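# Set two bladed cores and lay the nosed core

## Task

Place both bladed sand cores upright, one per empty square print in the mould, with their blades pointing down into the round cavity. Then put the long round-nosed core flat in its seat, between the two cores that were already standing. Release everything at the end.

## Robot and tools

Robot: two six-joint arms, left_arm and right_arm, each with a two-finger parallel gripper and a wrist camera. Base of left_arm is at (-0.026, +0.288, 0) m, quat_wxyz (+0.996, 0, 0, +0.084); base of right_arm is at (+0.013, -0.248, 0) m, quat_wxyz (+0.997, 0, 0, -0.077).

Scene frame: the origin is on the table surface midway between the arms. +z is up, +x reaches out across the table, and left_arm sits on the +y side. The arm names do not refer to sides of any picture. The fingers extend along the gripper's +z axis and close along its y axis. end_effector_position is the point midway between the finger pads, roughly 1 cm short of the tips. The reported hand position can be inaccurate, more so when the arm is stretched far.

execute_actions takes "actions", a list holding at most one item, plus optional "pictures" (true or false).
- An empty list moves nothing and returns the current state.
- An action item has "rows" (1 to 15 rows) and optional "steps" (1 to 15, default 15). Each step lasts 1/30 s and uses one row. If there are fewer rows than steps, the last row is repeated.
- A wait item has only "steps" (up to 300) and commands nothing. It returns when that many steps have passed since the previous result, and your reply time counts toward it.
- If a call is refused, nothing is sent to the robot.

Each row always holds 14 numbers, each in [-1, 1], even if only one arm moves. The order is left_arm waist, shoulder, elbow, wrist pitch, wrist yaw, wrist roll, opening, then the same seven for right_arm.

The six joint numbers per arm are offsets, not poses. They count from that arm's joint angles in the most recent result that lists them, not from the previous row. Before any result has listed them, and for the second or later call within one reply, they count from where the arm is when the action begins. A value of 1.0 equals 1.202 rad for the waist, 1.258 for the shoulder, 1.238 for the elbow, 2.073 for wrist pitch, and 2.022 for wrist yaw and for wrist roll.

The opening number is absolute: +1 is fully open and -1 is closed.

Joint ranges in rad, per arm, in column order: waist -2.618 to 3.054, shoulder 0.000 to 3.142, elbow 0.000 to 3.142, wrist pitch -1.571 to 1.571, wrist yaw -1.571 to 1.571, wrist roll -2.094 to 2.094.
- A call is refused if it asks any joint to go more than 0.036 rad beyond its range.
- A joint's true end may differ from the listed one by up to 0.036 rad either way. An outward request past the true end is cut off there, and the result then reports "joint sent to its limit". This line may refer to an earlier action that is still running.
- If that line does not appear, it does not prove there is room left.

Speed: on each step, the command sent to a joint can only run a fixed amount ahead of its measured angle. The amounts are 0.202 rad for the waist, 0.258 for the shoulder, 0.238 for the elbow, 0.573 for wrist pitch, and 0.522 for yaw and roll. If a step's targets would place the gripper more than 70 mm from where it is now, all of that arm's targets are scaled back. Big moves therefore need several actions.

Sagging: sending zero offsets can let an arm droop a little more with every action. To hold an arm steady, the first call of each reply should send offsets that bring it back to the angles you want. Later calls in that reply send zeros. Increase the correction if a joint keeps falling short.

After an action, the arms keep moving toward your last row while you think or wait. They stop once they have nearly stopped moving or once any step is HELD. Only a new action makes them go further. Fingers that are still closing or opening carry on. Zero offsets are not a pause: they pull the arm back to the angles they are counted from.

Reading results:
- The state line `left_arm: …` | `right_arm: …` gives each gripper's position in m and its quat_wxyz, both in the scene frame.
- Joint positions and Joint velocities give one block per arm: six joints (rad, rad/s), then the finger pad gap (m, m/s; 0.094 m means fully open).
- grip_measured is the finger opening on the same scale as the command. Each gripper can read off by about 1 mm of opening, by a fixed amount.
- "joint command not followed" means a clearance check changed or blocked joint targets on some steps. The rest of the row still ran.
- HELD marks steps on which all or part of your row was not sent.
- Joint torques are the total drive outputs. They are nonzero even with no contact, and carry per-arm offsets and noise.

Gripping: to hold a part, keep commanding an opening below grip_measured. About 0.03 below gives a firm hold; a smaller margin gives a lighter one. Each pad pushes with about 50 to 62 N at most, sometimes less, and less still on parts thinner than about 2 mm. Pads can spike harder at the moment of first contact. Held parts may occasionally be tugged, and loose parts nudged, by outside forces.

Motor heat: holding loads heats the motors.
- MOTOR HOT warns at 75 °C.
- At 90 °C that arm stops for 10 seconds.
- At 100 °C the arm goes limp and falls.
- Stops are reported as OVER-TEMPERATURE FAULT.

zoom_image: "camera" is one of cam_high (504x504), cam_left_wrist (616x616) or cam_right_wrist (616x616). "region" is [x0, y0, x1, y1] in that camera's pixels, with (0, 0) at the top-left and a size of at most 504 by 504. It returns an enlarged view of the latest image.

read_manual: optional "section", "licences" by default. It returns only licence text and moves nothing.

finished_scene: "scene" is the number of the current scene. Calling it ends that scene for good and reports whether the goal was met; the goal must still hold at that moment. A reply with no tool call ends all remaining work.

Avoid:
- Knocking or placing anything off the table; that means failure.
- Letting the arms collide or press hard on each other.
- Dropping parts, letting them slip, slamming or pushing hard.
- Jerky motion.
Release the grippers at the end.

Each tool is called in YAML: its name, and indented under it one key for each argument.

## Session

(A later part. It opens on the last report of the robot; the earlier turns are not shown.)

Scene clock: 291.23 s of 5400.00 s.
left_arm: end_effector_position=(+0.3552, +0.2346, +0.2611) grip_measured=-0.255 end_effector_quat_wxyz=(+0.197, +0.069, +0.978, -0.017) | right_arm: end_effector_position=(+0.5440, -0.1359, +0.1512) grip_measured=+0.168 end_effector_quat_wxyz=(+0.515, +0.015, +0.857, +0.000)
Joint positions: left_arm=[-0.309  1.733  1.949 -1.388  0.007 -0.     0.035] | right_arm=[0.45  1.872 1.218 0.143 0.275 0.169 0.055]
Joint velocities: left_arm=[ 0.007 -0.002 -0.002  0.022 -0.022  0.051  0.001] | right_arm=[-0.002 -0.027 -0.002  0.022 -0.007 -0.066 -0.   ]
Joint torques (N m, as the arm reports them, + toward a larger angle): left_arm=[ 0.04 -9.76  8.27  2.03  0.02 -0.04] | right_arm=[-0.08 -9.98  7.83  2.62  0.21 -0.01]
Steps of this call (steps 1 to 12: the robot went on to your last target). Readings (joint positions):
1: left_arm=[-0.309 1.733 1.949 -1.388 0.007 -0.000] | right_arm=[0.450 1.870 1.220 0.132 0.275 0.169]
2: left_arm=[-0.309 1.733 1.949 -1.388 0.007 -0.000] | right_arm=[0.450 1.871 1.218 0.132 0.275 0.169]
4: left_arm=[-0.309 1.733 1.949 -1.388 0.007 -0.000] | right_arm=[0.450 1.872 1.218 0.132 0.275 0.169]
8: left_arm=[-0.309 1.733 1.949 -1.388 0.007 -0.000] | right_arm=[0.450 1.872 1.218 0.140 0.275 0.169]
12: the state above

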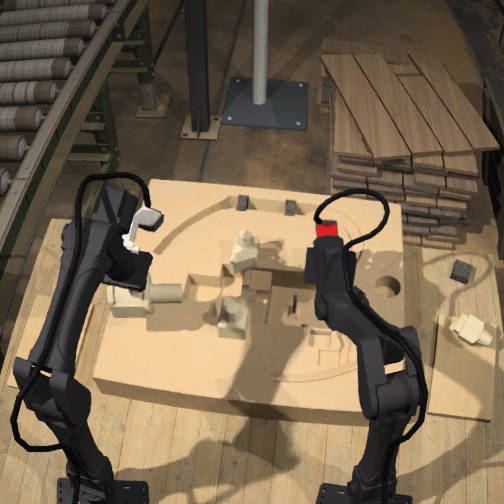

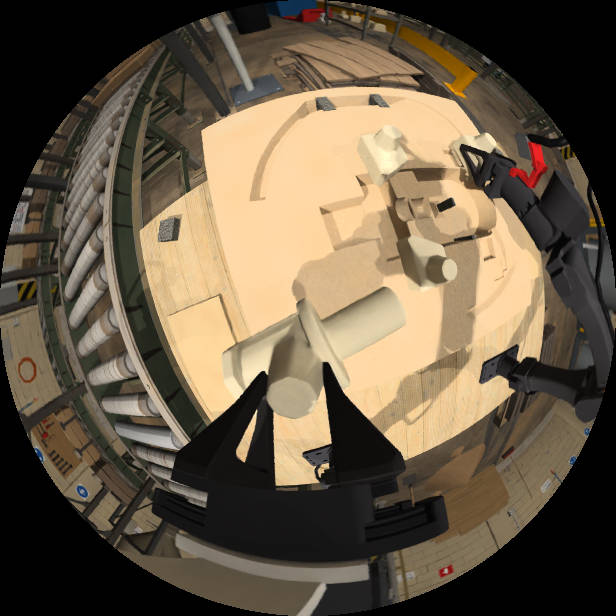

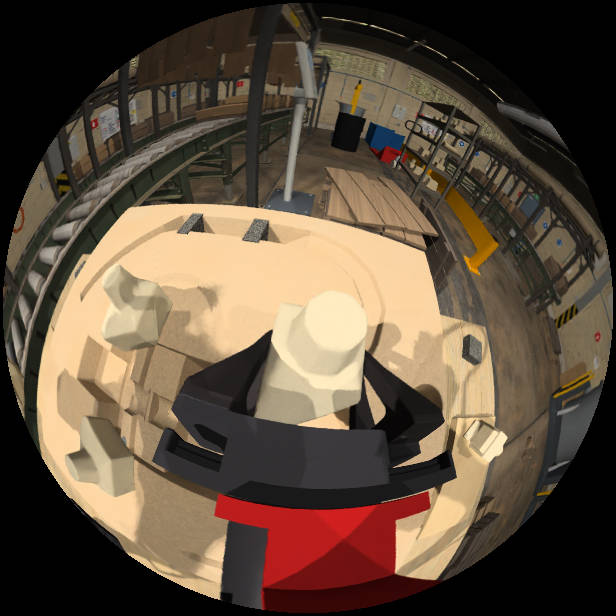

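execute_actions:
  actions:
    - {"rows":[[0,-0.025,0.02,0.02,0,0,-0.3,-0.005,-0.012,0.025,0.04,0.005,0,0.13],[0,-0.025,0.02,0.02,0,0,-0.3,-0.01,-0.008,0.03,0.04,0.005,0,0.13],[0,-0.025,0.02,0.02,0,0,-0.3,-0.014,-0.004,0.035,0.04,0.005,0,0.13],[0,-0.025,0.02,0.02,0,0,-0.3,-0.014,0,0.04,0.04,0.005,0,0.13],[0,-0.025,0.02,0.02,0,0,-0.3,-0.014,0.005,0.045,0.04,0.005,0,0.13],[0,-0.025,0.02,0.02,0,0,-0.3,-0.014,0.01,0.048,0.04,0.005,0,0.13],[0,-0.025,0.02,0.02,0,0,-0.3,-0.014,0.015,0.048,0.04,0.005,0,0.13],[0,-0.025,0.02,0.02,0,0,-0.3,-0.014,0.02,0.048,0.04,0.005,0,0.13],[0,-0.025,0.02,0.02,0,0,-0.3,-0.014,0.025,0.048,0.04,0.005,0,0.13],[0,-0.025,0.02,0.02,0,0,-0.3,-0.014,0.031,0.048,0.04,0.005,0,0.13]]}
  pictures: false

execute_actions:
  actions:
    - {"steps":12}

zoom_image:
  camera: "cam_left_wrist"
  region: [420, 120, 510, 210]

zoom_image:
  camera: "cam_right_wrist"
  region: [150, 200, 470, 470]

Scene clock: 308.30 s of 5400.00 s.
left_arm: end_effector_position=(+0.3542, +0.2348, +0.2607) grip_measured=-0.255 end_effector_quat_wxyz=(+0.195, +0.069, +0.978, -0.017) | right_arm: end_effector_position=(+0.5517, -0.1385, +0.1352) grip_measured=+0.168 end_effector_quat_wxyz=(+0.507, +0.018, +0.861, -0.004)
Joint positions: left_arm=[-0.309  1.733  1.949 -1.392  0.007 -0.     0.035] | right_arm=[0.442 1.923 1.235 0.16  0.275 0.169 0.055]
Joint velocities: left_arm=[-0.007 -0.002  0.002 -0.051  0.037 -0.037  0.   ] | right_arm=[-0.002 -0.012  0.002 -0.007 -0.037 -0.007  0.001]
Joint torques (N m, as the arm reports them, + toward a larger angle): left_arm=[ 0.06 -9.77  8.17  2.01  0.03  0.  ] | right_arm=[-0.82 -9.97  9.7   2.46  0.2  -0.02]
Steps of this call (steps 1 to 30: the robot went on to your last target; steps 31 to 90: nothing new was sent; then 13.57 s passed at rest; steps 91 to 105: all 15 steps of this action). Readings (joint positions):
91: left_arm=[-0.309 1.733 1.949 -1.388 0.007 -0.000] | right_arm=[0.450 1.872 1.218 0.144 0.275 0.169]
92: left_arm=[-0.309 1.733 1.949 -1.388 0.007 -0.000] | right_arm=[0.450 1.872 1.218 0.144 0.275 0.169]
94: left_arm=[-0.309 1.733 1.949 -1.390 0.007 -0.000] | right_arm=[0.449 1.873 1.218 0.145 0.275 0.169]
98: left_arm=[-0.309 1.733 1.949 -1.392 0.007 -0.000] | right_arm=[0.443 1.892 1.231 0.150 0.275 0.169]
105: the state above

Scene clock: 308.70 s of 5400.00 s.
left_arm: end_effector_position=(+0.3542, +0.2348, +0.2607) grip_measured=-0.255 end_effector_quat_wxyz=(+0.195, +0.069, +0.978, -0.017) | right_arm: end_effector_position=(+0.5517, -0.1385, +0.1352) grip_measured=+0.168 end_effector_quat_wxyz=(+0.507, +0.018, +0.861, -0.004)
Joint positions: left_arm=[-0.309  1.733  1.949 -1.392  0.007 -0.     0.035] | right_arm=[0.442 1.923 1.235 0.16  0.275 0.169 0.055]
Joint velocities: left_arm=[-0.017  0.002  0.017 -0.022 -0.066 -0.022 -0.001] | right_arm=[-0.012  0.002 -0.007 -0.037  0.022 -0.022  0.001]
Joint torques (N m, as the arm reports them, + toward a larger angle): left_arm=[ 0.05 -9.78  8.24  2.01  0.03 -0.02] | right_arm=[-0.76 -9.87  9.75  2.46  0.2  -0.01]
Steps of this call (steps 1 to 12: the robot went on to your last target). Readings (joint positions):
1: left_arm=[-0.309 1.733 1.949 -1.392 0.007 -0.000] | right_arm=[0.442 1.923 1.235 0.160 0.275 0.169]
2: left_arm=[-0.309 1.733 1.949 -1.392 0.007 -0.000] | right_arm=[0.442 1.923 1.235 0.160 0.275 0.169]
4: left_arm=[-0.309 1.733 1.949 -1.392 0.007 -0.000] | right_arm=[0.442 1.923 1.235 0.160 0.275 0.169]
8: left_arm=[-0.309 1.733 1.949 -1.392 0.007 -0.000] | right_arm=[0.442 1.923 1.235 0.160 0.275 0.169]
12: the state above

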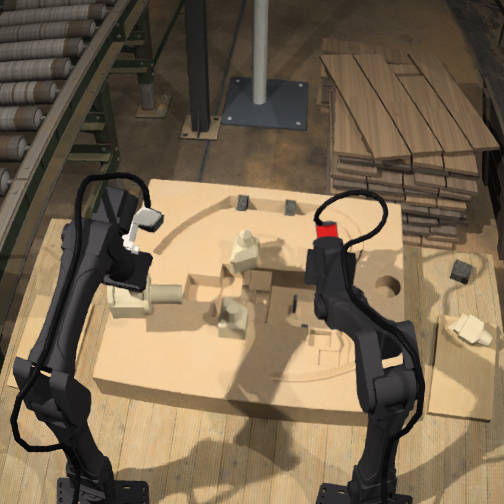

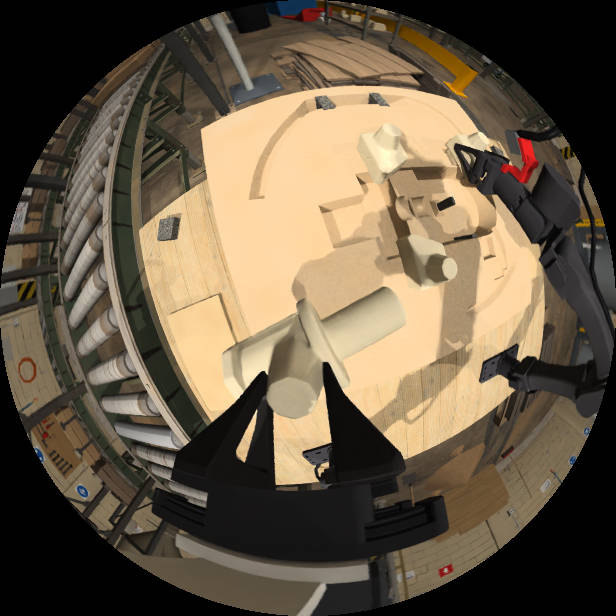

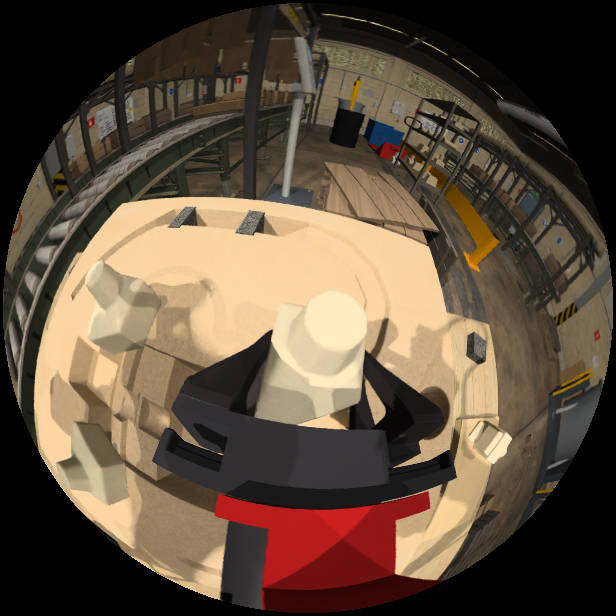

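Region (420, 120, 510, 210) of cam_left_wrist's 616x616 image, scaled by 5.600, with more detail than that image has.

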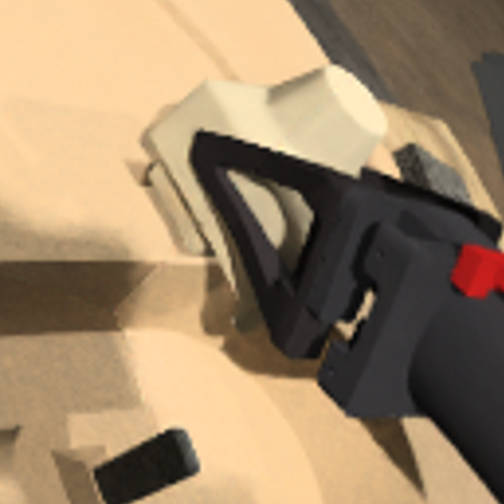

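Region (150, 200, 470, 470) of cam_right_wrist's 616x616 image, scaled by 1.575, with more detail than that image has; it fills the top 425 rows of this view, and the rest is white.

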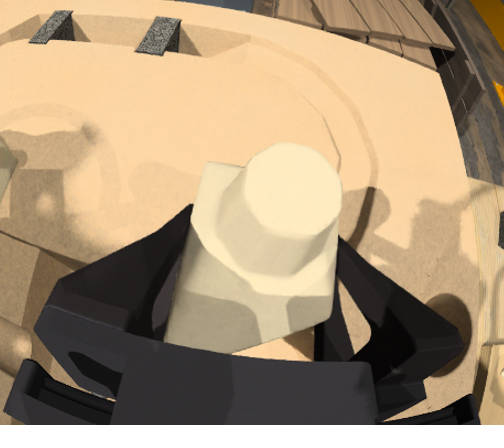

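execute_actions:
  actions:
    - {"rows":[[0,-0.01,0.04,0.025,0,0,-0.3,0,-0.018,0.02,0.035,0.005,0,0.13],[0,0.005,0.06,0.03,0,0,-0.3,0,-0.018,0.02,0.035,0.005,0,0.13],[0,0.025,0.085,0.035,0,0,-0.3,0,-0.018,0.02,0.035,0.005,0,0.13],[0,0.045,0.11,0.04,0,0,-0.3,0,-0.018,0.02,0.035,0.005,0,0.13],[0,0.065,0.135,0.05,0,0,-0.3,0,-0.018,0.02,0.035,0.005,0,0.13],[0,0.085,0.16,0.06,0,0,-0.3,0,-0.018,0.02,0.035,0.005,0,0.13],[0,0.105,0.185,0.07,0,0,-0.3,0,-0.018,0.02,0.035,0.005,0,0.13],[0,0.125,0.21,0.075,0,0,-0.3,0,-0.018,0.02,0.035,0.005,0,0.13],[0,0.145,0.23,0.08,0,0,-0.3,0,-0.018,0.02,0.035,0.005,0,0.13],[0,0.165,0.25,0.085,0,0,-0.3,0,-0.018,0.02,0.035,0.005,0,0.13],[0,0.185,0.27,0.09,0,0,-0.3,0,-0.018,0.02,0.035,0.005,0,0.13],[0,0.205,0.285,0.095,0,0,-0.3,0,-0.018,0.02,0.035,0.005,0,0.13],[0,0.225,0.3,0.095,0,0,-0.3,0,-0.018,0.02,0.035,0.005,0,0.13],[0,0.24,0.3,0.095,0,0,-0.3,0,-0.018,0.02,0.035,0.005,0,0.13],[0,0.25,0.3,0.095,0,0,-0.3,0,-0.018,0.02,0.035,0.005,0,0.13]]}
  pictures: false

execute_actions:
  actions:
    - {"steps":15}

Scene clock: 326.70 s of 5400.00 s.
left_arm: end_effector_position=(+0.4559, +0.2205, +0.2508) grip_measured=-0.255 end_effector_quat_wxyz=(+0.254, +0.068, +0.964, -0.021) | right_arm: end_effector_position=(+0.5517, -0.1385, +0.1352) grip_measured=+0.168 end_effector_quat_wxyz=(+0.507, +0.018, +0.861, -0.004)
Joint positions: left_arm=[-0.309  2.038  2.26  -1.277  0.007 -0.     0.035] | right_arm=[0.442 1.923 1.235 0.16  0.275 0.169 0.055]
Joint velocities: left_arm=[ 0.002  0.549  0.188  0.286 -0.007  0.007 -0.   ] | right_arm=[ 0.007 -0.012 -0.002 -0.066 -0.007 -0.037  0.   ]
Joint torques (N m, as the arm reports them, + toward a larger angle): left_arm=[  0.15 -11.89  10.31   2.02   0.02   0.01] | right_arm=[  0.   -10.58   8.51   2.54   0.22   0.  ]
Steps of this call (steps 1 to 15: the robot went on to your last target; steps 16 to 90: nothing new was sent; then 14.50 s passed at rest; steps 91 to 105: all 15 steps of this action). Readings (joint positions):
91: left_arm=[-0.309 1.733 1.949 -1.392 0.007 -0.000] | right_arm=[0.442 1.923 1.235 0.160 0.275 0.169]
92: left_arm=[-0.309 1.736 1.952 -1.394 0.007 -0.000] | right_arm=[0.442 1.923 1.235 0.160 0.275 0.169]
94: left_arm=[-0.309 1.761 1.986 -1.403 0.007 -0.000] | right_arm=[0.442 1.923 1.235 0.160 0.275 0.169]
98: left_arm=[-0.309 1.857 2.104 -1.386 0.007 -0.000] | right_arm=[0.442 1.923 1.235 0.160 0.275 0.169]
105: the state above

Scene clock: 327.20 s of 5400.00 s.
left_arm: end_effector_position=(+0.4653, +0.2192, +0.2246) grip_measured=-0.255 end_effector_quat_wxyz=(+0.231, +0.068, +0.970, -0.020) | right_arm: end_effector_position=(+0.5517, -0.1385, +0.1352) grip_measured=+0.168 end_effector_quat_wxyz=(+0.507, +0.018, +0.861, -0.004)
Joint positions: left_arm=[-0.309  2.098  2.263 -1.268  0.007 -0.     0.035] | right_arm=[0.442 1.923 1.235 0.16  0.275 0.169 0.055]
Joint velocities: left_arm=[-0.012 -0.012  0.007  0.022  0.007 -0.081 -0.001] | right_arm=[-0.012  0.007 -0.022  0.022  0.022 -0.007  0.   ]
Joint torques (N m, as the arm reports them, + toward a larger angle): left_arm=[  0.08 -14.59  11.1    2.46   0.03   0.01] | right_arm=[ -0.03 -10.57   8.53   2.53   0.21   0.  ]
Steps of this call (steps 1 to 15: the robot went on to your last target). Readings (joint positions):
1: left_arm=[-0.309 2.055 2.263 -1.266 0.007 -0.000] | right_arm=[0.442 1.923 1.235 0.160 0.275 0.169]
2: left_arm=[-0.309 2.069 2.263 -1.260 0.007 -0.000] | right_arm=[0.442 1.923 1.235 0.160 0.275 0.169]
4: left_arm=[-0.309 2.090 2.263 -1.258 0.007 -0.000] | right_arm=[0.442 1.923 1.235 0.160 0.275 0.169]
8: left_arm=[-0.309 2.099 2.263 -1.269 0.007 -0.000] | right_arm=[0.442 1.923 1.235 0.160 0.275 0.169]
15: the state above

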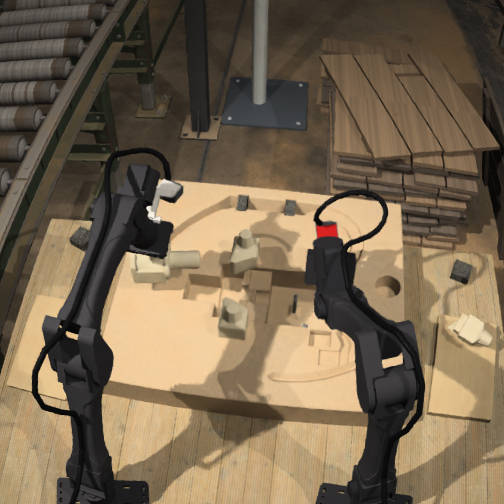

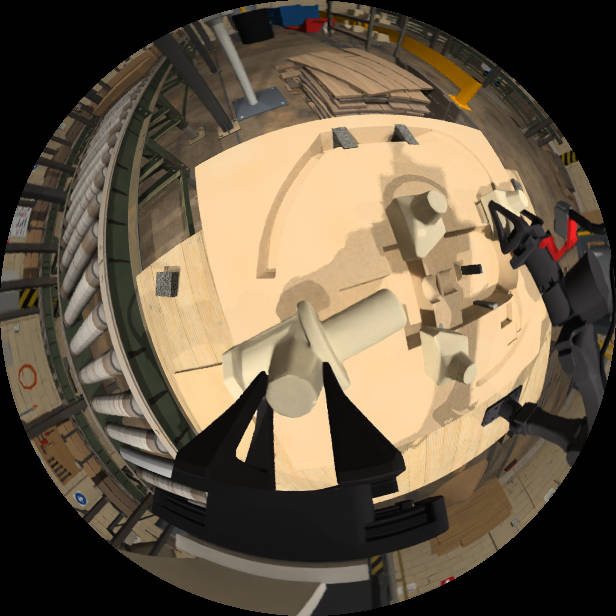

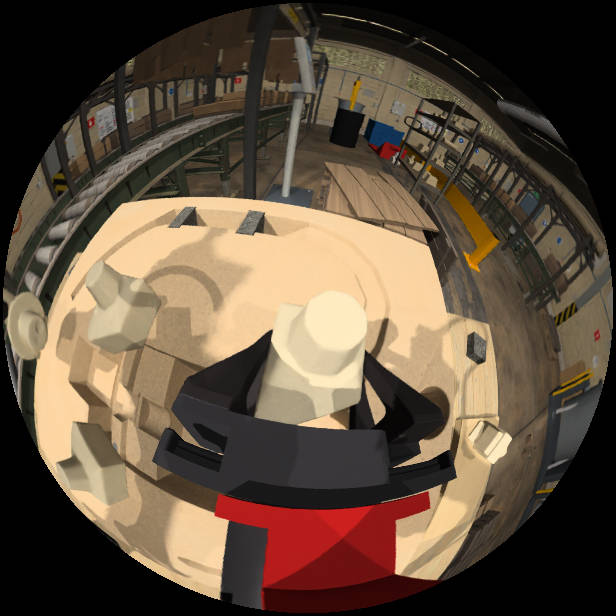

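zoom_image:
  camera: "cam_left_wrist"
  region: [455, 165, 545, 255]

zoom_image:
  camera: "cam_high"
  region: [110, 220, 290, 350]

Region (455, 165, 545, 255) of cam_left_wrist's 616x616 image, scaled by 5.600, with more detail than that image has.

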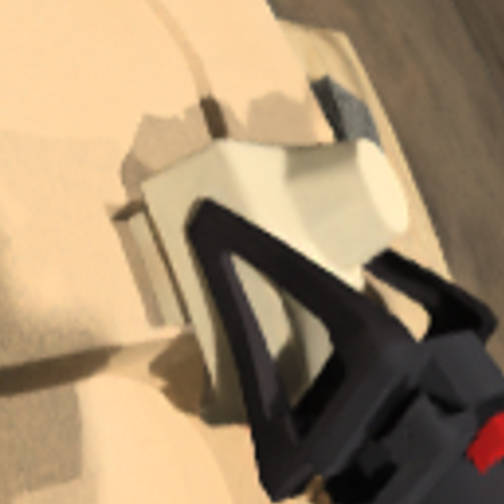

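Region (110, 220, 290, 350) of cam_high's 504x504 image, scaled by 2.800, with more detail than that image has.

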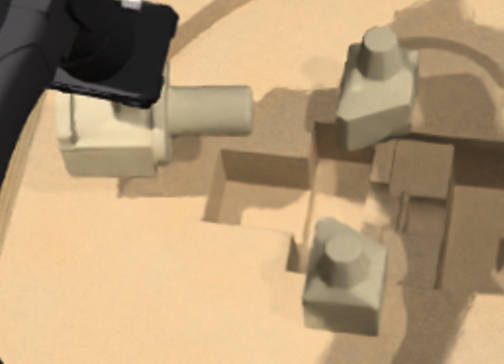

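execute_actions:
  actions:
    - {"rows":[[-0.01,-0.04,0.035,0.04,0,0,-0.3,0,-0.016,0.025,0.04,0.005,0,0.13],[-0.02,-0.04,0.035,0.04,0,0,-0.3,0,-0.014,0.025,0.042,0.005,0,0.13],[-0.03,-0.04,0.035,0.04,0,0,-0.3,0,-0.012,0.025,0.044,0.005,0,0.13],[-0.04,-0.04,0.035,0.04,0,0,-0.3,0,-0.01,0.025,0.046,0.005,0,0.13],[-0.05,-0.04,0.035,0.04,0,0,-0.3,0,-0.008,0.025,0.048,0.005,0,0.13],[-0.06,-0.04,0.035,0.04,0,0,-0.3,0,-0.005,0.025,0.048,0.005,0,0.13],[-0.07,-0.04,0.035,0.04,0,0,-0.3,0,-0.002,0.025,0.048,0.005,0,0.13],[-0.08,-0.04,0.035,0.04,0,0,-0.3,0,0.001,0.025,0.048,0.005,0,0.13],[-0.09,-0.04,0.035,0.04,0,0,-0.3,0,0.004,0.025,0.048,0.005,0,0.13],[-0.1,-0.04,0.035,0.04,0,0,-0.3,0,0.007,0.025,0.048,0.005,0,0.13],[-0.105,-0.04,0.035,0.04,0,0,-0.3,0,0.01,0.025,0.048,0.005,0,0.13],[-0.11,-0.04,0.035,0.04,0,0,-0.3,0,0.01,0.025,0.048,0.005,0,0.13]]}
  pictures: false

execute_actions:
  actions:
    - {"steps":12}

zoom_image:
  camera: "cam_left_wrist"
  region: [410, 120, 550, 260]

zoom_image:
  camera: "cam_high"
  region: [140, 220, 300, 350]

Scene clock: 348.27 s of 5400.00 s.
left_arm: end_effector_position=(+0.4514, +0.1514, +0.2249) grip_measured=-0.255 end_effector_quat_wxyz=(+0.230, +0.135, +0.963, -0.039) | right_arm: end_effector_position=(+0.5561, -0.1370, +0.1333) grip_measured=+0.168 end_effector_quat_wxyz=(+0.515, +0.019, +0.857, -0.002)
Joint positions: left_arm=[-0.446  2.098  2.263 -1.266  0.014 -0.     0.035] | right_arm=[0.442 1.941 1.235 0.196 0.275 0.169 0.055]
Joint velocities: left_arm=[-0.134  0.007 -0.017 -0.066  0.139 -0.037  0.001] | right_arm=[-0.002  0.002 -0.032  0.007 -0.022  0.037 -0.   ]
Joint torques (N m, as the arm reports them, + toward a larger angle): left_arm=[  1.43 -14.67  10.06   2.57  -0.24   0.01] | right_arm=[-0.01 -9.55  8.88  2.42  0.25 -0.02]
Steps of this call (steps 1 to 15: the robot went on to your last target; steps 16 to 90: nothing new was sent; then 17.57 s passed at rest; steps 91 to 105: all 15 steps of this action). Readings (joint positions):
91: left_arm=[-0.309 2.098 2.263 -1.268 0.007 -0.000] | right_arm=[0.442 1.923 1.235 0.160 0.275 0.169]
92: left_arm=[-0.309 2.098 2.263 -1.268 0.007 -0.000] | right_arm=[0.442 1.923 1.235 0.161 0.275 0.169]
94: left_arm=[-0.317 2.098 2.263 -1.268 0.002 -0.000] | right_arm=[0.442 1.923 1.235 0.164 0.275 0.169]
98: left_arm=[-0.358 2.098 2.263 -1.267 -0.005 -0.000] | right_arm=[0.442 1.924 1.235 0.174 0.275 0.169]
105: the state above

Scene clock: 348.67 s of 5400.00 s.
left_arm: end_effector_position=(+0.4509, +0.1497, +0.2249) grip_measured=-0.255 end_effector_quat_wxyz=(+0.230, +0.137, +0.963, -0.039) | right_arm: end_effector_position=(+0.5562, -0.1370, +0.1334) grip_measured=+0.168 end_effector_quat_wxyz=(+0.515, +0.019, +0.857, -0.002)
Joint positions: left_arm=[-0.449  2.098  2.263 -1.266  0.014 -0.     0.035] | right_arm=[0.442 1.941 1.235 0.197 0.275 0.169 0.055]
Joint velocities: left_arm=[ 0.002 -0.002 -0.012  0.022  0.007  0.037 -0.001] | right_arm=[ 0.002  0.007 -0.002 -0.095 -0.095  0.037 -0.001]
Joint torques (N m, as the arm reports them, + toward a larger angle): left_arm=[  0.85 -14.67  10.02   2.58  -0.04   0.  ] | right_arm=[-0.01 -9.5   8.91  2.46  0.23  0.  ]
Steps of this call (steps 1 to 12: the robot went on to your last target). Readings (joint positions):
1: left_arm=[-0.449 2.098 2.263 -1.266 0.018 -0.000] | right_arm=[0.442 1.941 1.235 0.197 0.275 0.169]
2: left_arm=[-0.449 2.098 2.263 -1.266 0.020 -0.000] | right_arm=[0.442 1.941 1.235 0.197 0.275 0.169]
4: left_arm=[-0.449 2.098 2.263 -1.266 0.018 -0.000] | right_arm=[0.442 1.941 1.235 0.197 0.275 0.169]
8: left_arm=[-0.449 2.098 2.263 -1.266 0.014 -0.000] | right_arm=[0.442 1.941 1.235 0.197 0.275 0.169]
12: the state above

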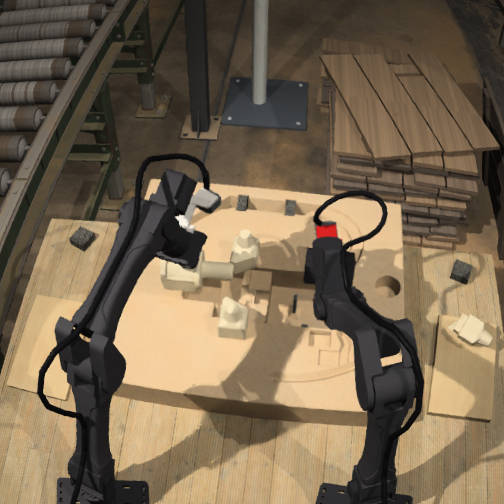

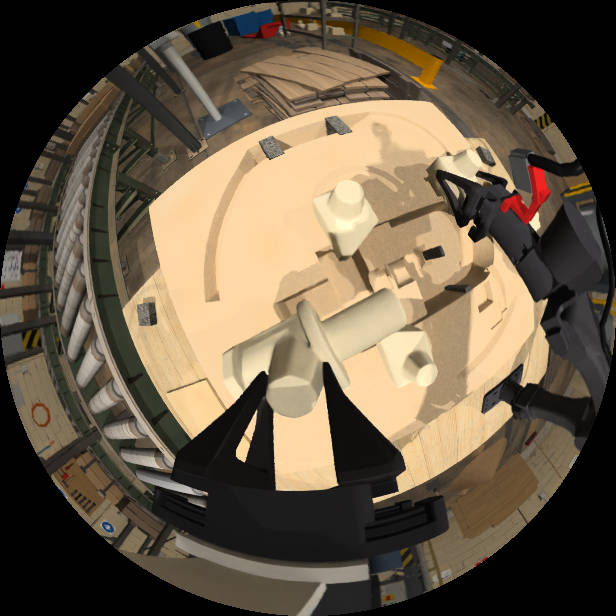

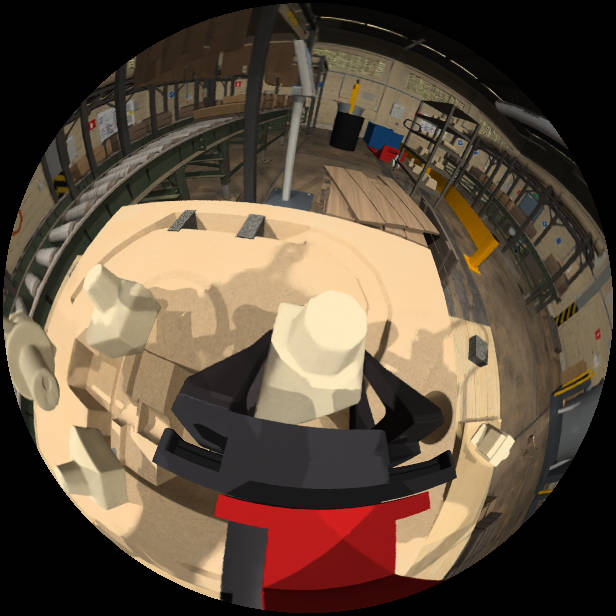

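Region (410, 120, 550, 260) of cam_left_wrist's 616x616 image, scaled by 3.600, with more detail than that image has.

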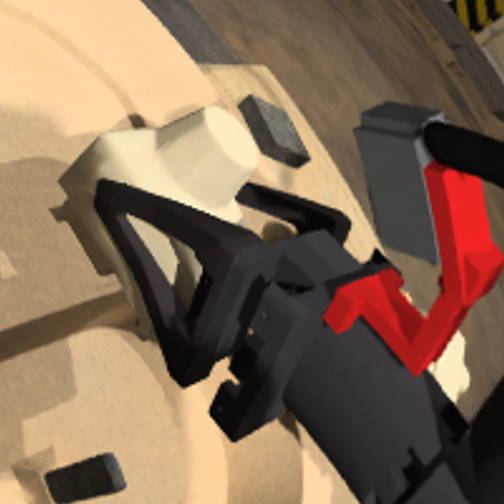

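Region (140, 220, 300, 350) of cam_high's 504x504 image, scaled by 3.150, with more detail than that image has; it fills the top 410 rows of this view, and the rest is white.

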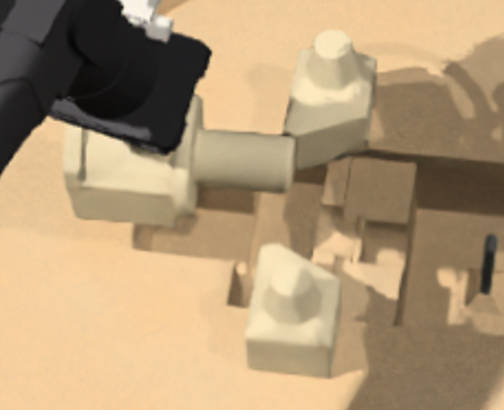

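execute_actions:
  actions:
    - {"rows":[[-0.008,-0.045,0.02,0.045,0,0,-0.3,0,-0.02,0.025,0.04,0.005,0,0.13],[-0.016,-0.05,0.01,0.055,0,-0.005,-0.3,0,-0.03,0.025,0.04,0.005,0,0.13],[-0.024,-0.055,-0.005,0.065,0,-0.01,-0.3,0,-0.035,0.025,0.04,0.005,0,0.13],[-0.032,-0.06,-0.02,0.075,0,-0.015,-0.3,0.005,-0.035,0.025,0.04,0.005,0,0.13],[-0.04,-0.065,-0.035,0.085,0,-0.018,-0.3,0.01,-0.035,0.025,0.04,0.005,0,0.13],[-0.046,-0.07,-0.05,0.095,0,-0.018,-0.3,0.015,-0.035,0.025,0.04,0.005,0,0.13],[-0.048,-0.075,-0.065,0.105,0,-0.018,-0.3,0.018,-0.035,0.025,0.04,0.005,0,0.13],[-0.048,-0.08,-0.08,0.115,0,-0.018,-0.3,0.018,-0.035,0.025,0.04,0.005,0,0.13],[-0.048,-0.085,-0.095,0.125,0,-0.018,-0.3,0.018,-0.035,0.025,0.04,0.005,0,0.13],[-0.048,-0.09,-0.11,0.135,0,-0.018,-0.3,0.018,-0.035,0.025,0.04,0.005,0,0.13],[-0.048,-0.09,-0.125,0.14,0,-0.018,-0.3,0.018,-0.035,0.025,0.04,0.005,0,0.13],[-0.048,-0.09,-0.14,0.145,0,-0.018,-0.3,0.018,-0.035,0.025,0.04,0.005,0,0.13],[-0.048,-0.09,-0.155,0.15,0,-0.018,-0.3,0.018,-0.035,0.025,0.04,0.005,0,0.13],[-0.048,-0.09,-0.165,0.15,0,-0.018,-0.3,0.018,-0.035,0.025,0.04,0.005,0,0.13],[-0.048,-0.09,-0.175,0.15,0,-0.018,-0.3,0.018,-0.035,0.025,0.04,0.005,0,0.13]]}
  pictures: false

execute_actions:
  actions:
    - {"steps":15}

zoom_image:
  camera: "cam_left_wrist"
  region: [390, 110, 510, 230]

zoom_image:
  camera: "cam_high"
  region: [140, 220, 300, 350]

zoom_image:
  camera: "cam_left_wrist"
  region: [200, 200, 460, 430]

Scene clock: 367.93 s of 5400.00 s.
left_arm: end_effector_position=(+0.4501, +0.1189, +0.2081) grip_measured=-0.255 end_effector_quat_wxyz=(+0.255, +0.150, +0.953, -0.056) | right_arm: end_effector_position=(+0.5553, -0.1318, +0.1340) grip_measured=+0.168 end_effector_quat_wxyz=(+0.516, +0.015, +0.856, -0.000)
Joint positions: left_arm=[-0.507  2.033  2.064 -1.074  0.018 -0.03   0.035] | right_arm=[0.452 1.941 1.235 0.199 0.278 0.168 0.055]
Joint velocities: left_arm=[-0.012  0.012 -0.427  0.256 -0.022 -0.066  0.   ] | right_arm=[-0.007 -0.007  0.007 -0.007 -0.007 -0.037 -0.   ]
Joint torques (N m, as the arm reports them, + toward a larger angle): left_arm=[  0.01 -14.25   7.6    2.59   0.    -0.05] | right_arm=[  1.05 -12.14   8.88   2.62   0.17   0.  ]
Steps of this call (steps 1 to 15: the robot went on to your last target; steps 16 to 90: nothing new was sent; then 15.77 s passed at rest; steps 91 to 105: all 15 steps of this action). Readings (joint positions):
91: left_arm=[-0.449 2.098 2.263 -1.265 0.014 -0.000] | right_arm=[0.442 1.941 1.235 0.198 0.275 0.169]
92: left_arm=[-0.449 2.098 2.263 -1.262 0.014 -0.001] | right_arm=[0.442 1.941 1.235 0.199 0.275 0.169]
94: left_arm=[-0.454 2.091 2.249 -1.243 0.011 -0.008] | right_arm=[0.442 1.941 1.235 0.199 0.275 0.169]
98: left_arm=[-0.483 2.062 2.186 -1.180 0.006 -0.022] | right_arm=[0.446 1.941 1.235 0.199 0.275 0.169]
105: the state above

Scene clock: 368.43 s of 5400.00 s.
left_arm: end_effector_position=(+0.4507, +0.1191, +0.1976) grip_measured=-0.255 end_effector_quat_wxyz=(+0.251, +0.149, +0.955, -0.055) | right_arm: end_effector_position=(+0.5553, -0.1318, +0.1340) grip_measured=+0.168 end_effector_quat_wxyz=(+0.516, +0.015, +0.856, -0.000)
Joint positions: left_arm=[-0.507  2.033  2.026 -1.044  0.016 -0.032  0.035] | right_arm=[0.452 1.941 1.235 0.199 0.278 0.168 0.055]
Joint velocities: left_arm=[ 0.002 -0.002  0.012 -0.051 -0.037 -0.007 -0.   ] | right_arm=[-0.007  0.002 -0.012 -0.007 -0.037  0.081 -0.001]
Joint torques (N m, as the arm reports them, + toward a larger angle): left_arm=[  0.12 -14.37   8.6    2.79   0.02  -0.05] | right_arm=[  1.01 -12.09   8.92   2.62   0.17   0.  ]
Steps of this call (steps 1 to 15: the robot went on to your last target). Readings (joint positions):
1: left_arm=[-0.507 2.033 2.051 -1.066 0.017 -0.030] | right_arm=[0.452 1.941 1.235 0.199 0.278 0.168]
2: left_arm=[-0.507 2.033 2.040 -1.062 0.016 -0.030] | right_arm=[0.452 1.941 1.235 0.199 0.278 0.168]
4: left_arm=[-0.507 2.033 2.027 -1.061 0.016 -0.031] | right_arm=[0.452 1.941 1.235 0.199 0.278 0.168]
8: left_arm=[-0.507 2.033 2.026 -1.058 0.016 -0.032] | right_arm=[0.452 1.941 1.235 0.199 0.278 0.168]
15: the state above

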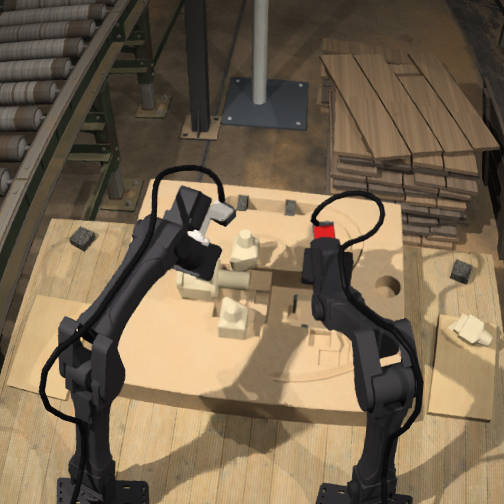

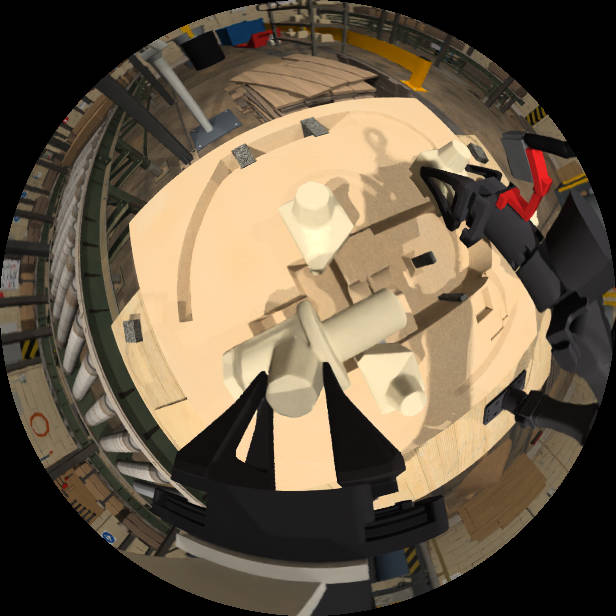

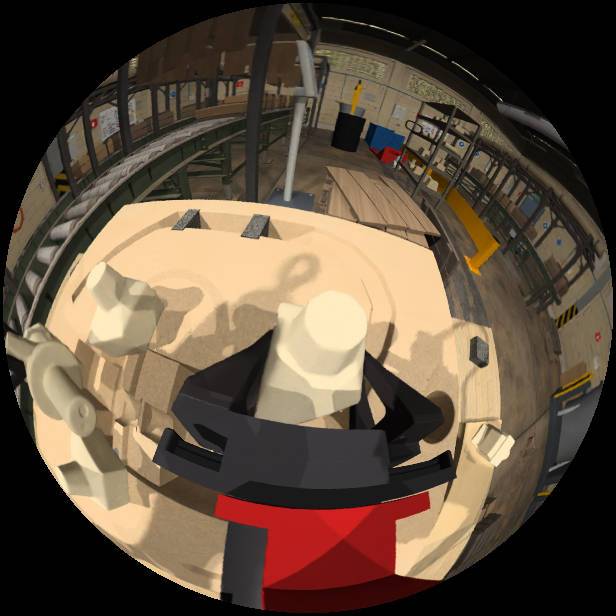

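Region (390, 110, 510, 230) of cam_left_wrist's 616x616 image, scaled by 4.200, with more detail than that image has.

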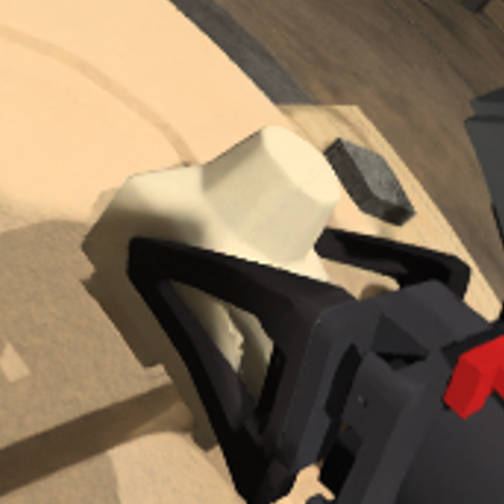

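Region (140, 220, 300, 350) of cam_high's 504x504 image, scaled by 3.150, with more detail than that image has; it fills the top 410 rows of this view, and the rest is white.

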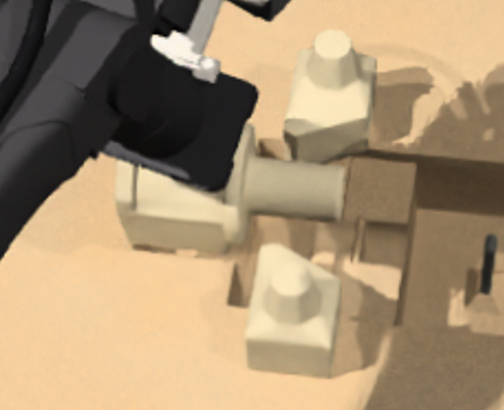

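Region (200, 200, 460, 430) of cam_left_wrist's 616x616 image, scaled by 1.938, with more detail than that image has; it fills the top 446 rows of this view, and the rest is white.

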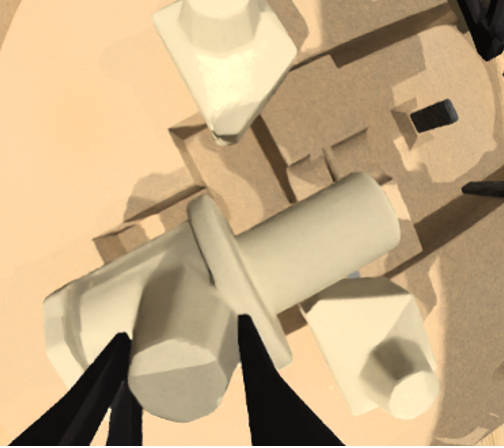

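execute_actions:
  actions:
    - {"rows":[[0,-0.035,0.03,0.035,0,0,-0.3,0,-0.02,0.018,0.038,0,0,0.13],[0,-0.03,0.04,0.035,0,0,-0.3,0,-0.016,0.014,0.038,0,0,0.13],[0,-0.025,0.05,0.035,0,0,-0.3,0,-0.012,0.01,0.038,0,0,0.13],[0,-0.02,0.057,0.035,0,0,-0.3,0,-0.009,0.006,0.04,0,0,0.13],[0,-0.015,0.064,0.035,0,0,-0.3,0,-0.006,0.002,0.04,0,0,0.13],[0,-0.01,0.07,0.035,0,0,-0.3,0,-0.003,-0.002,0.042,0,0,0.13],[0,-0.005,0.076,0.035,0,0,-0.3,0,0,-0.006,0.042,0,0,0.13],[0,0,0.082,0.035,0,0,-0.3,0,0.003,-0.01,0.044,0,0,0.13],[0,0.005,0.087,0.035,0,0,-0.3,0,0.005,-0.013,0.045,0,0,0.13],[0,0.01,0.087,0.035,0,0,-0.3,0,0.007,-0.016,0.045,0,0,0.13]]}
  pictures: false

execute_actions:
  actions:
    - {"steps":12}

zoom_image:
  camera: "cam_left_wrist"
  region: [390, 110, 510, 230]

zoom_image:
  camera: "cam_high"
  region: [140, 220, 300, 350]

zoom_image:
  camera: "cam_left_wrist"
  region: [200, 200, 460, 430]

Scene clock: 388.37 s of 5400.00 s.
left_arm: end_effector_position=(+0.4606, +0.1157, +0.1948) grip_measured=-0.255 end_effector_quat_wxyz=(+0.254, +0.149, +0.954, -0.055) | right_arm: end_effector_position=(+0.5541, -0.1326, +0.1221) grip_measured=+0.168 end_effector_quat_wxyz=(+0.513, +0.015, +0.858, -0.003)
Joint positions: left_arm=[-0.507  2.073  2.073 -1.044  0.016 -0.032  0.035] | right_arm=[0.452 1.958 1.214 0.23  0.281 0.168 0.055]
Joint velocities: left_arm=[-0.002  0.066 -0.022 -0.051 -0.007 -0.095 -0.001] | right_arm=[-0.022 -0.002 -0.027 -0.007  0.037 -0.022  0.   ]
Joint torques (N m, as the arm reports them, + toward a larger angle): left_arm=[  0.07 -13.3   11.92   2.61   0.05   0.02] | right_arm=[ 0.02 -9.81  6.89  2.44  0.05  0.  ]
Steps of this call (steps 1 to 15: the robot went on to your last target; steps 16 to 90: nothing new was sent; then 16.43 s passed at rest; steps 91 to 105: all 15 steps of this action). Readings (joint positions):
91: left_arm=[-0.507 2.033 2.026 -1.044 0.016 -0.032] | right_arm=[0.452 1.941 1.235 0.199 0.278 0.168]
92: left_arm=[-0.507 2.033 2.026 -1.044 0.016 -0.032] | right_arm=[0.452 1.941 1.235 0.199 0.278 0.168]
94: left_arm=[-0.507 2.033 2.026 -1.044 0.016 -0.032] | right_arm=[0.452 1.941 1.235 0.199 0.278 0.168]
98: left_arm=[-0.507 2.047 2.051 -1.049 0.016 -0.032] | right_arm=[0.452 1.941 1.227 0.209 0.278 0.168]
105: the state above

Scene clock: 388.77 s of 5400.00 s.
left_arm: end_effector_position=(+0.4603, +0.1157, +0.1928) grip_measured=-0.255 end_effector_quat_wxyz=(+0.251, +0.149, +0.955, -0.055) | right_arm: end_effector_position=(+0.5540, -0.1327, +0.1220) grip_measured=+0.168 end_effector_quat_wxyz=(+0.513, +0.015, +0.858, -0.003)
Joint positions: left_arm=[-0.507  2.077  2.073 -1.047  0.016 -0.032  0.035] | right_arm=[0.452 1.958 1.213 0.23  0.281 0.168 0.055]
Joint velocities: left_arm=[-0.012  0.002  0.007  0.081  0.022 -0.051 -0.001] | right_arm=[-0.007 -0.007  0.037 -0.051 -0.007  0.051 -0.001]
Joint torques (N m, as the arm reports them, + toward a larger angle): left_arm=[  0.02 -13.4   11.85   2.59   0.04   0.01] | right_arm=[ 0.04 -9.76  6.84  2.43  0.04 -0.02]
Steps of this call (steps 1 to 12: the robot went on to your last target). Readings (joint positions):
1: left_arm=[-0.507 2.075 2.073 -1.045 0.016 -0.032] | right_arm=[0.452 1.958 1.213 0.230 0.281 0.168]
2: left_arm=[-0.507 2.076 2.073 -1.046 0.016 -0.032] | right_arm=[0.452 1.958 1.213 0.230 0.281 0.168]
4: left_arm=[-0.507 2.077 2.073 -1.047 0.016 -0.032] | right_arm=[0.452 1.958 1.213 0.230 0.281 0.168]
8: left_arm=[-0.507 2.077 2.073 -1.047 0.016 -0.032] | right_arm=[0.452 1.958 1.213 0.230 0.281 0.168]
12: the state above

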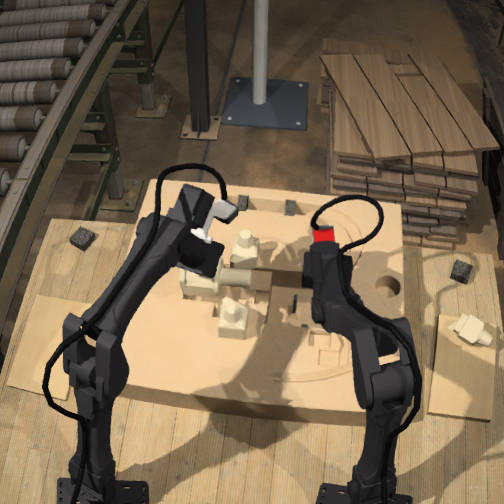

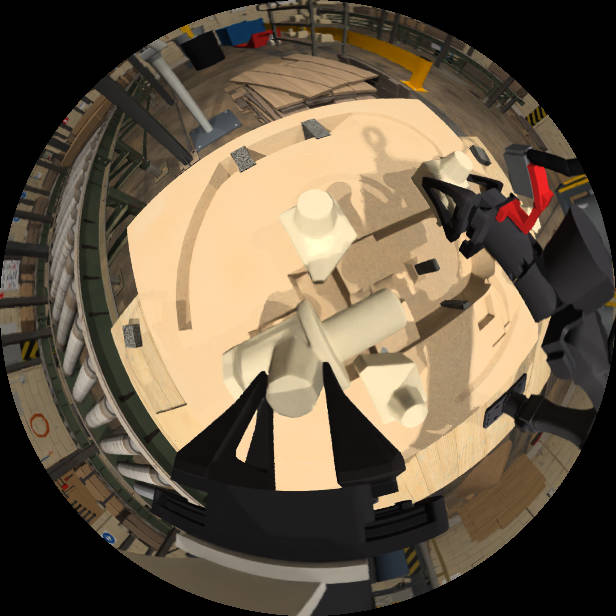

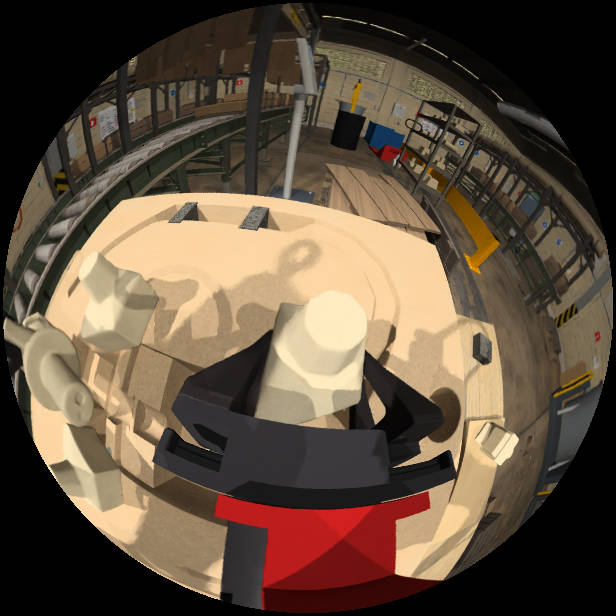

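Region (390, 110, 510, 230) of cam_left_wrist's 616x616 image, scaled by 4.200, with more detail than that image has.

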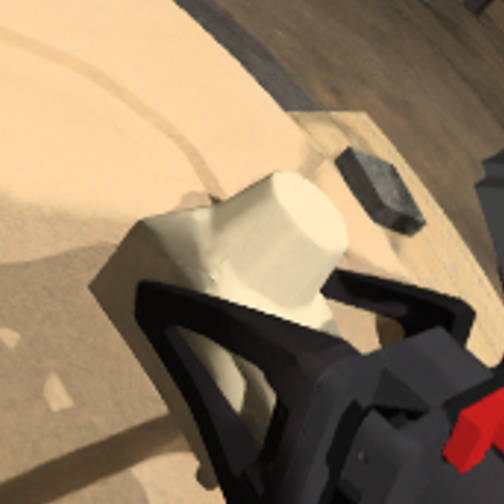

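Region (140, 220, 300, 350) of cam_high's 504x504 image, scaled by 3.150, with more detail than that image has; it fills the top 410 rows of this view, and the rest is white.

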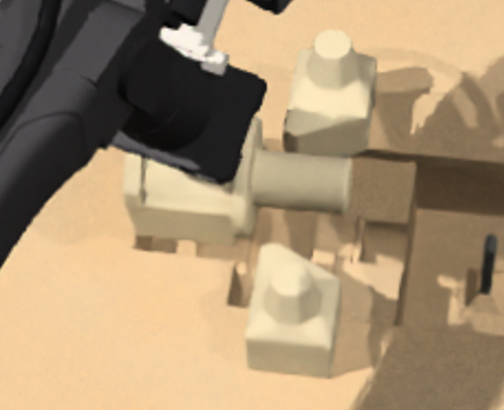

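Region (200, 200, 460, 430) of cam_left_wrist's 616x616 image, scaled by 1.938, with more detail than that image has; it fills the top 446 rows of this view, and the rest is white.

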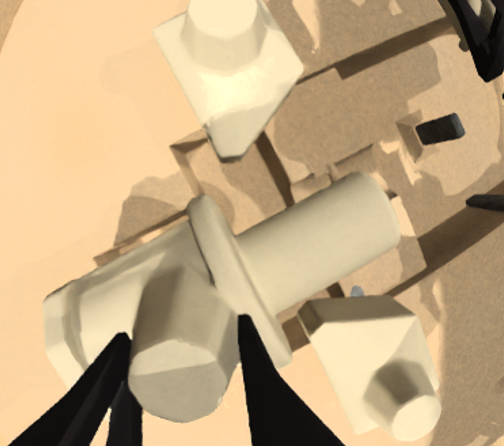

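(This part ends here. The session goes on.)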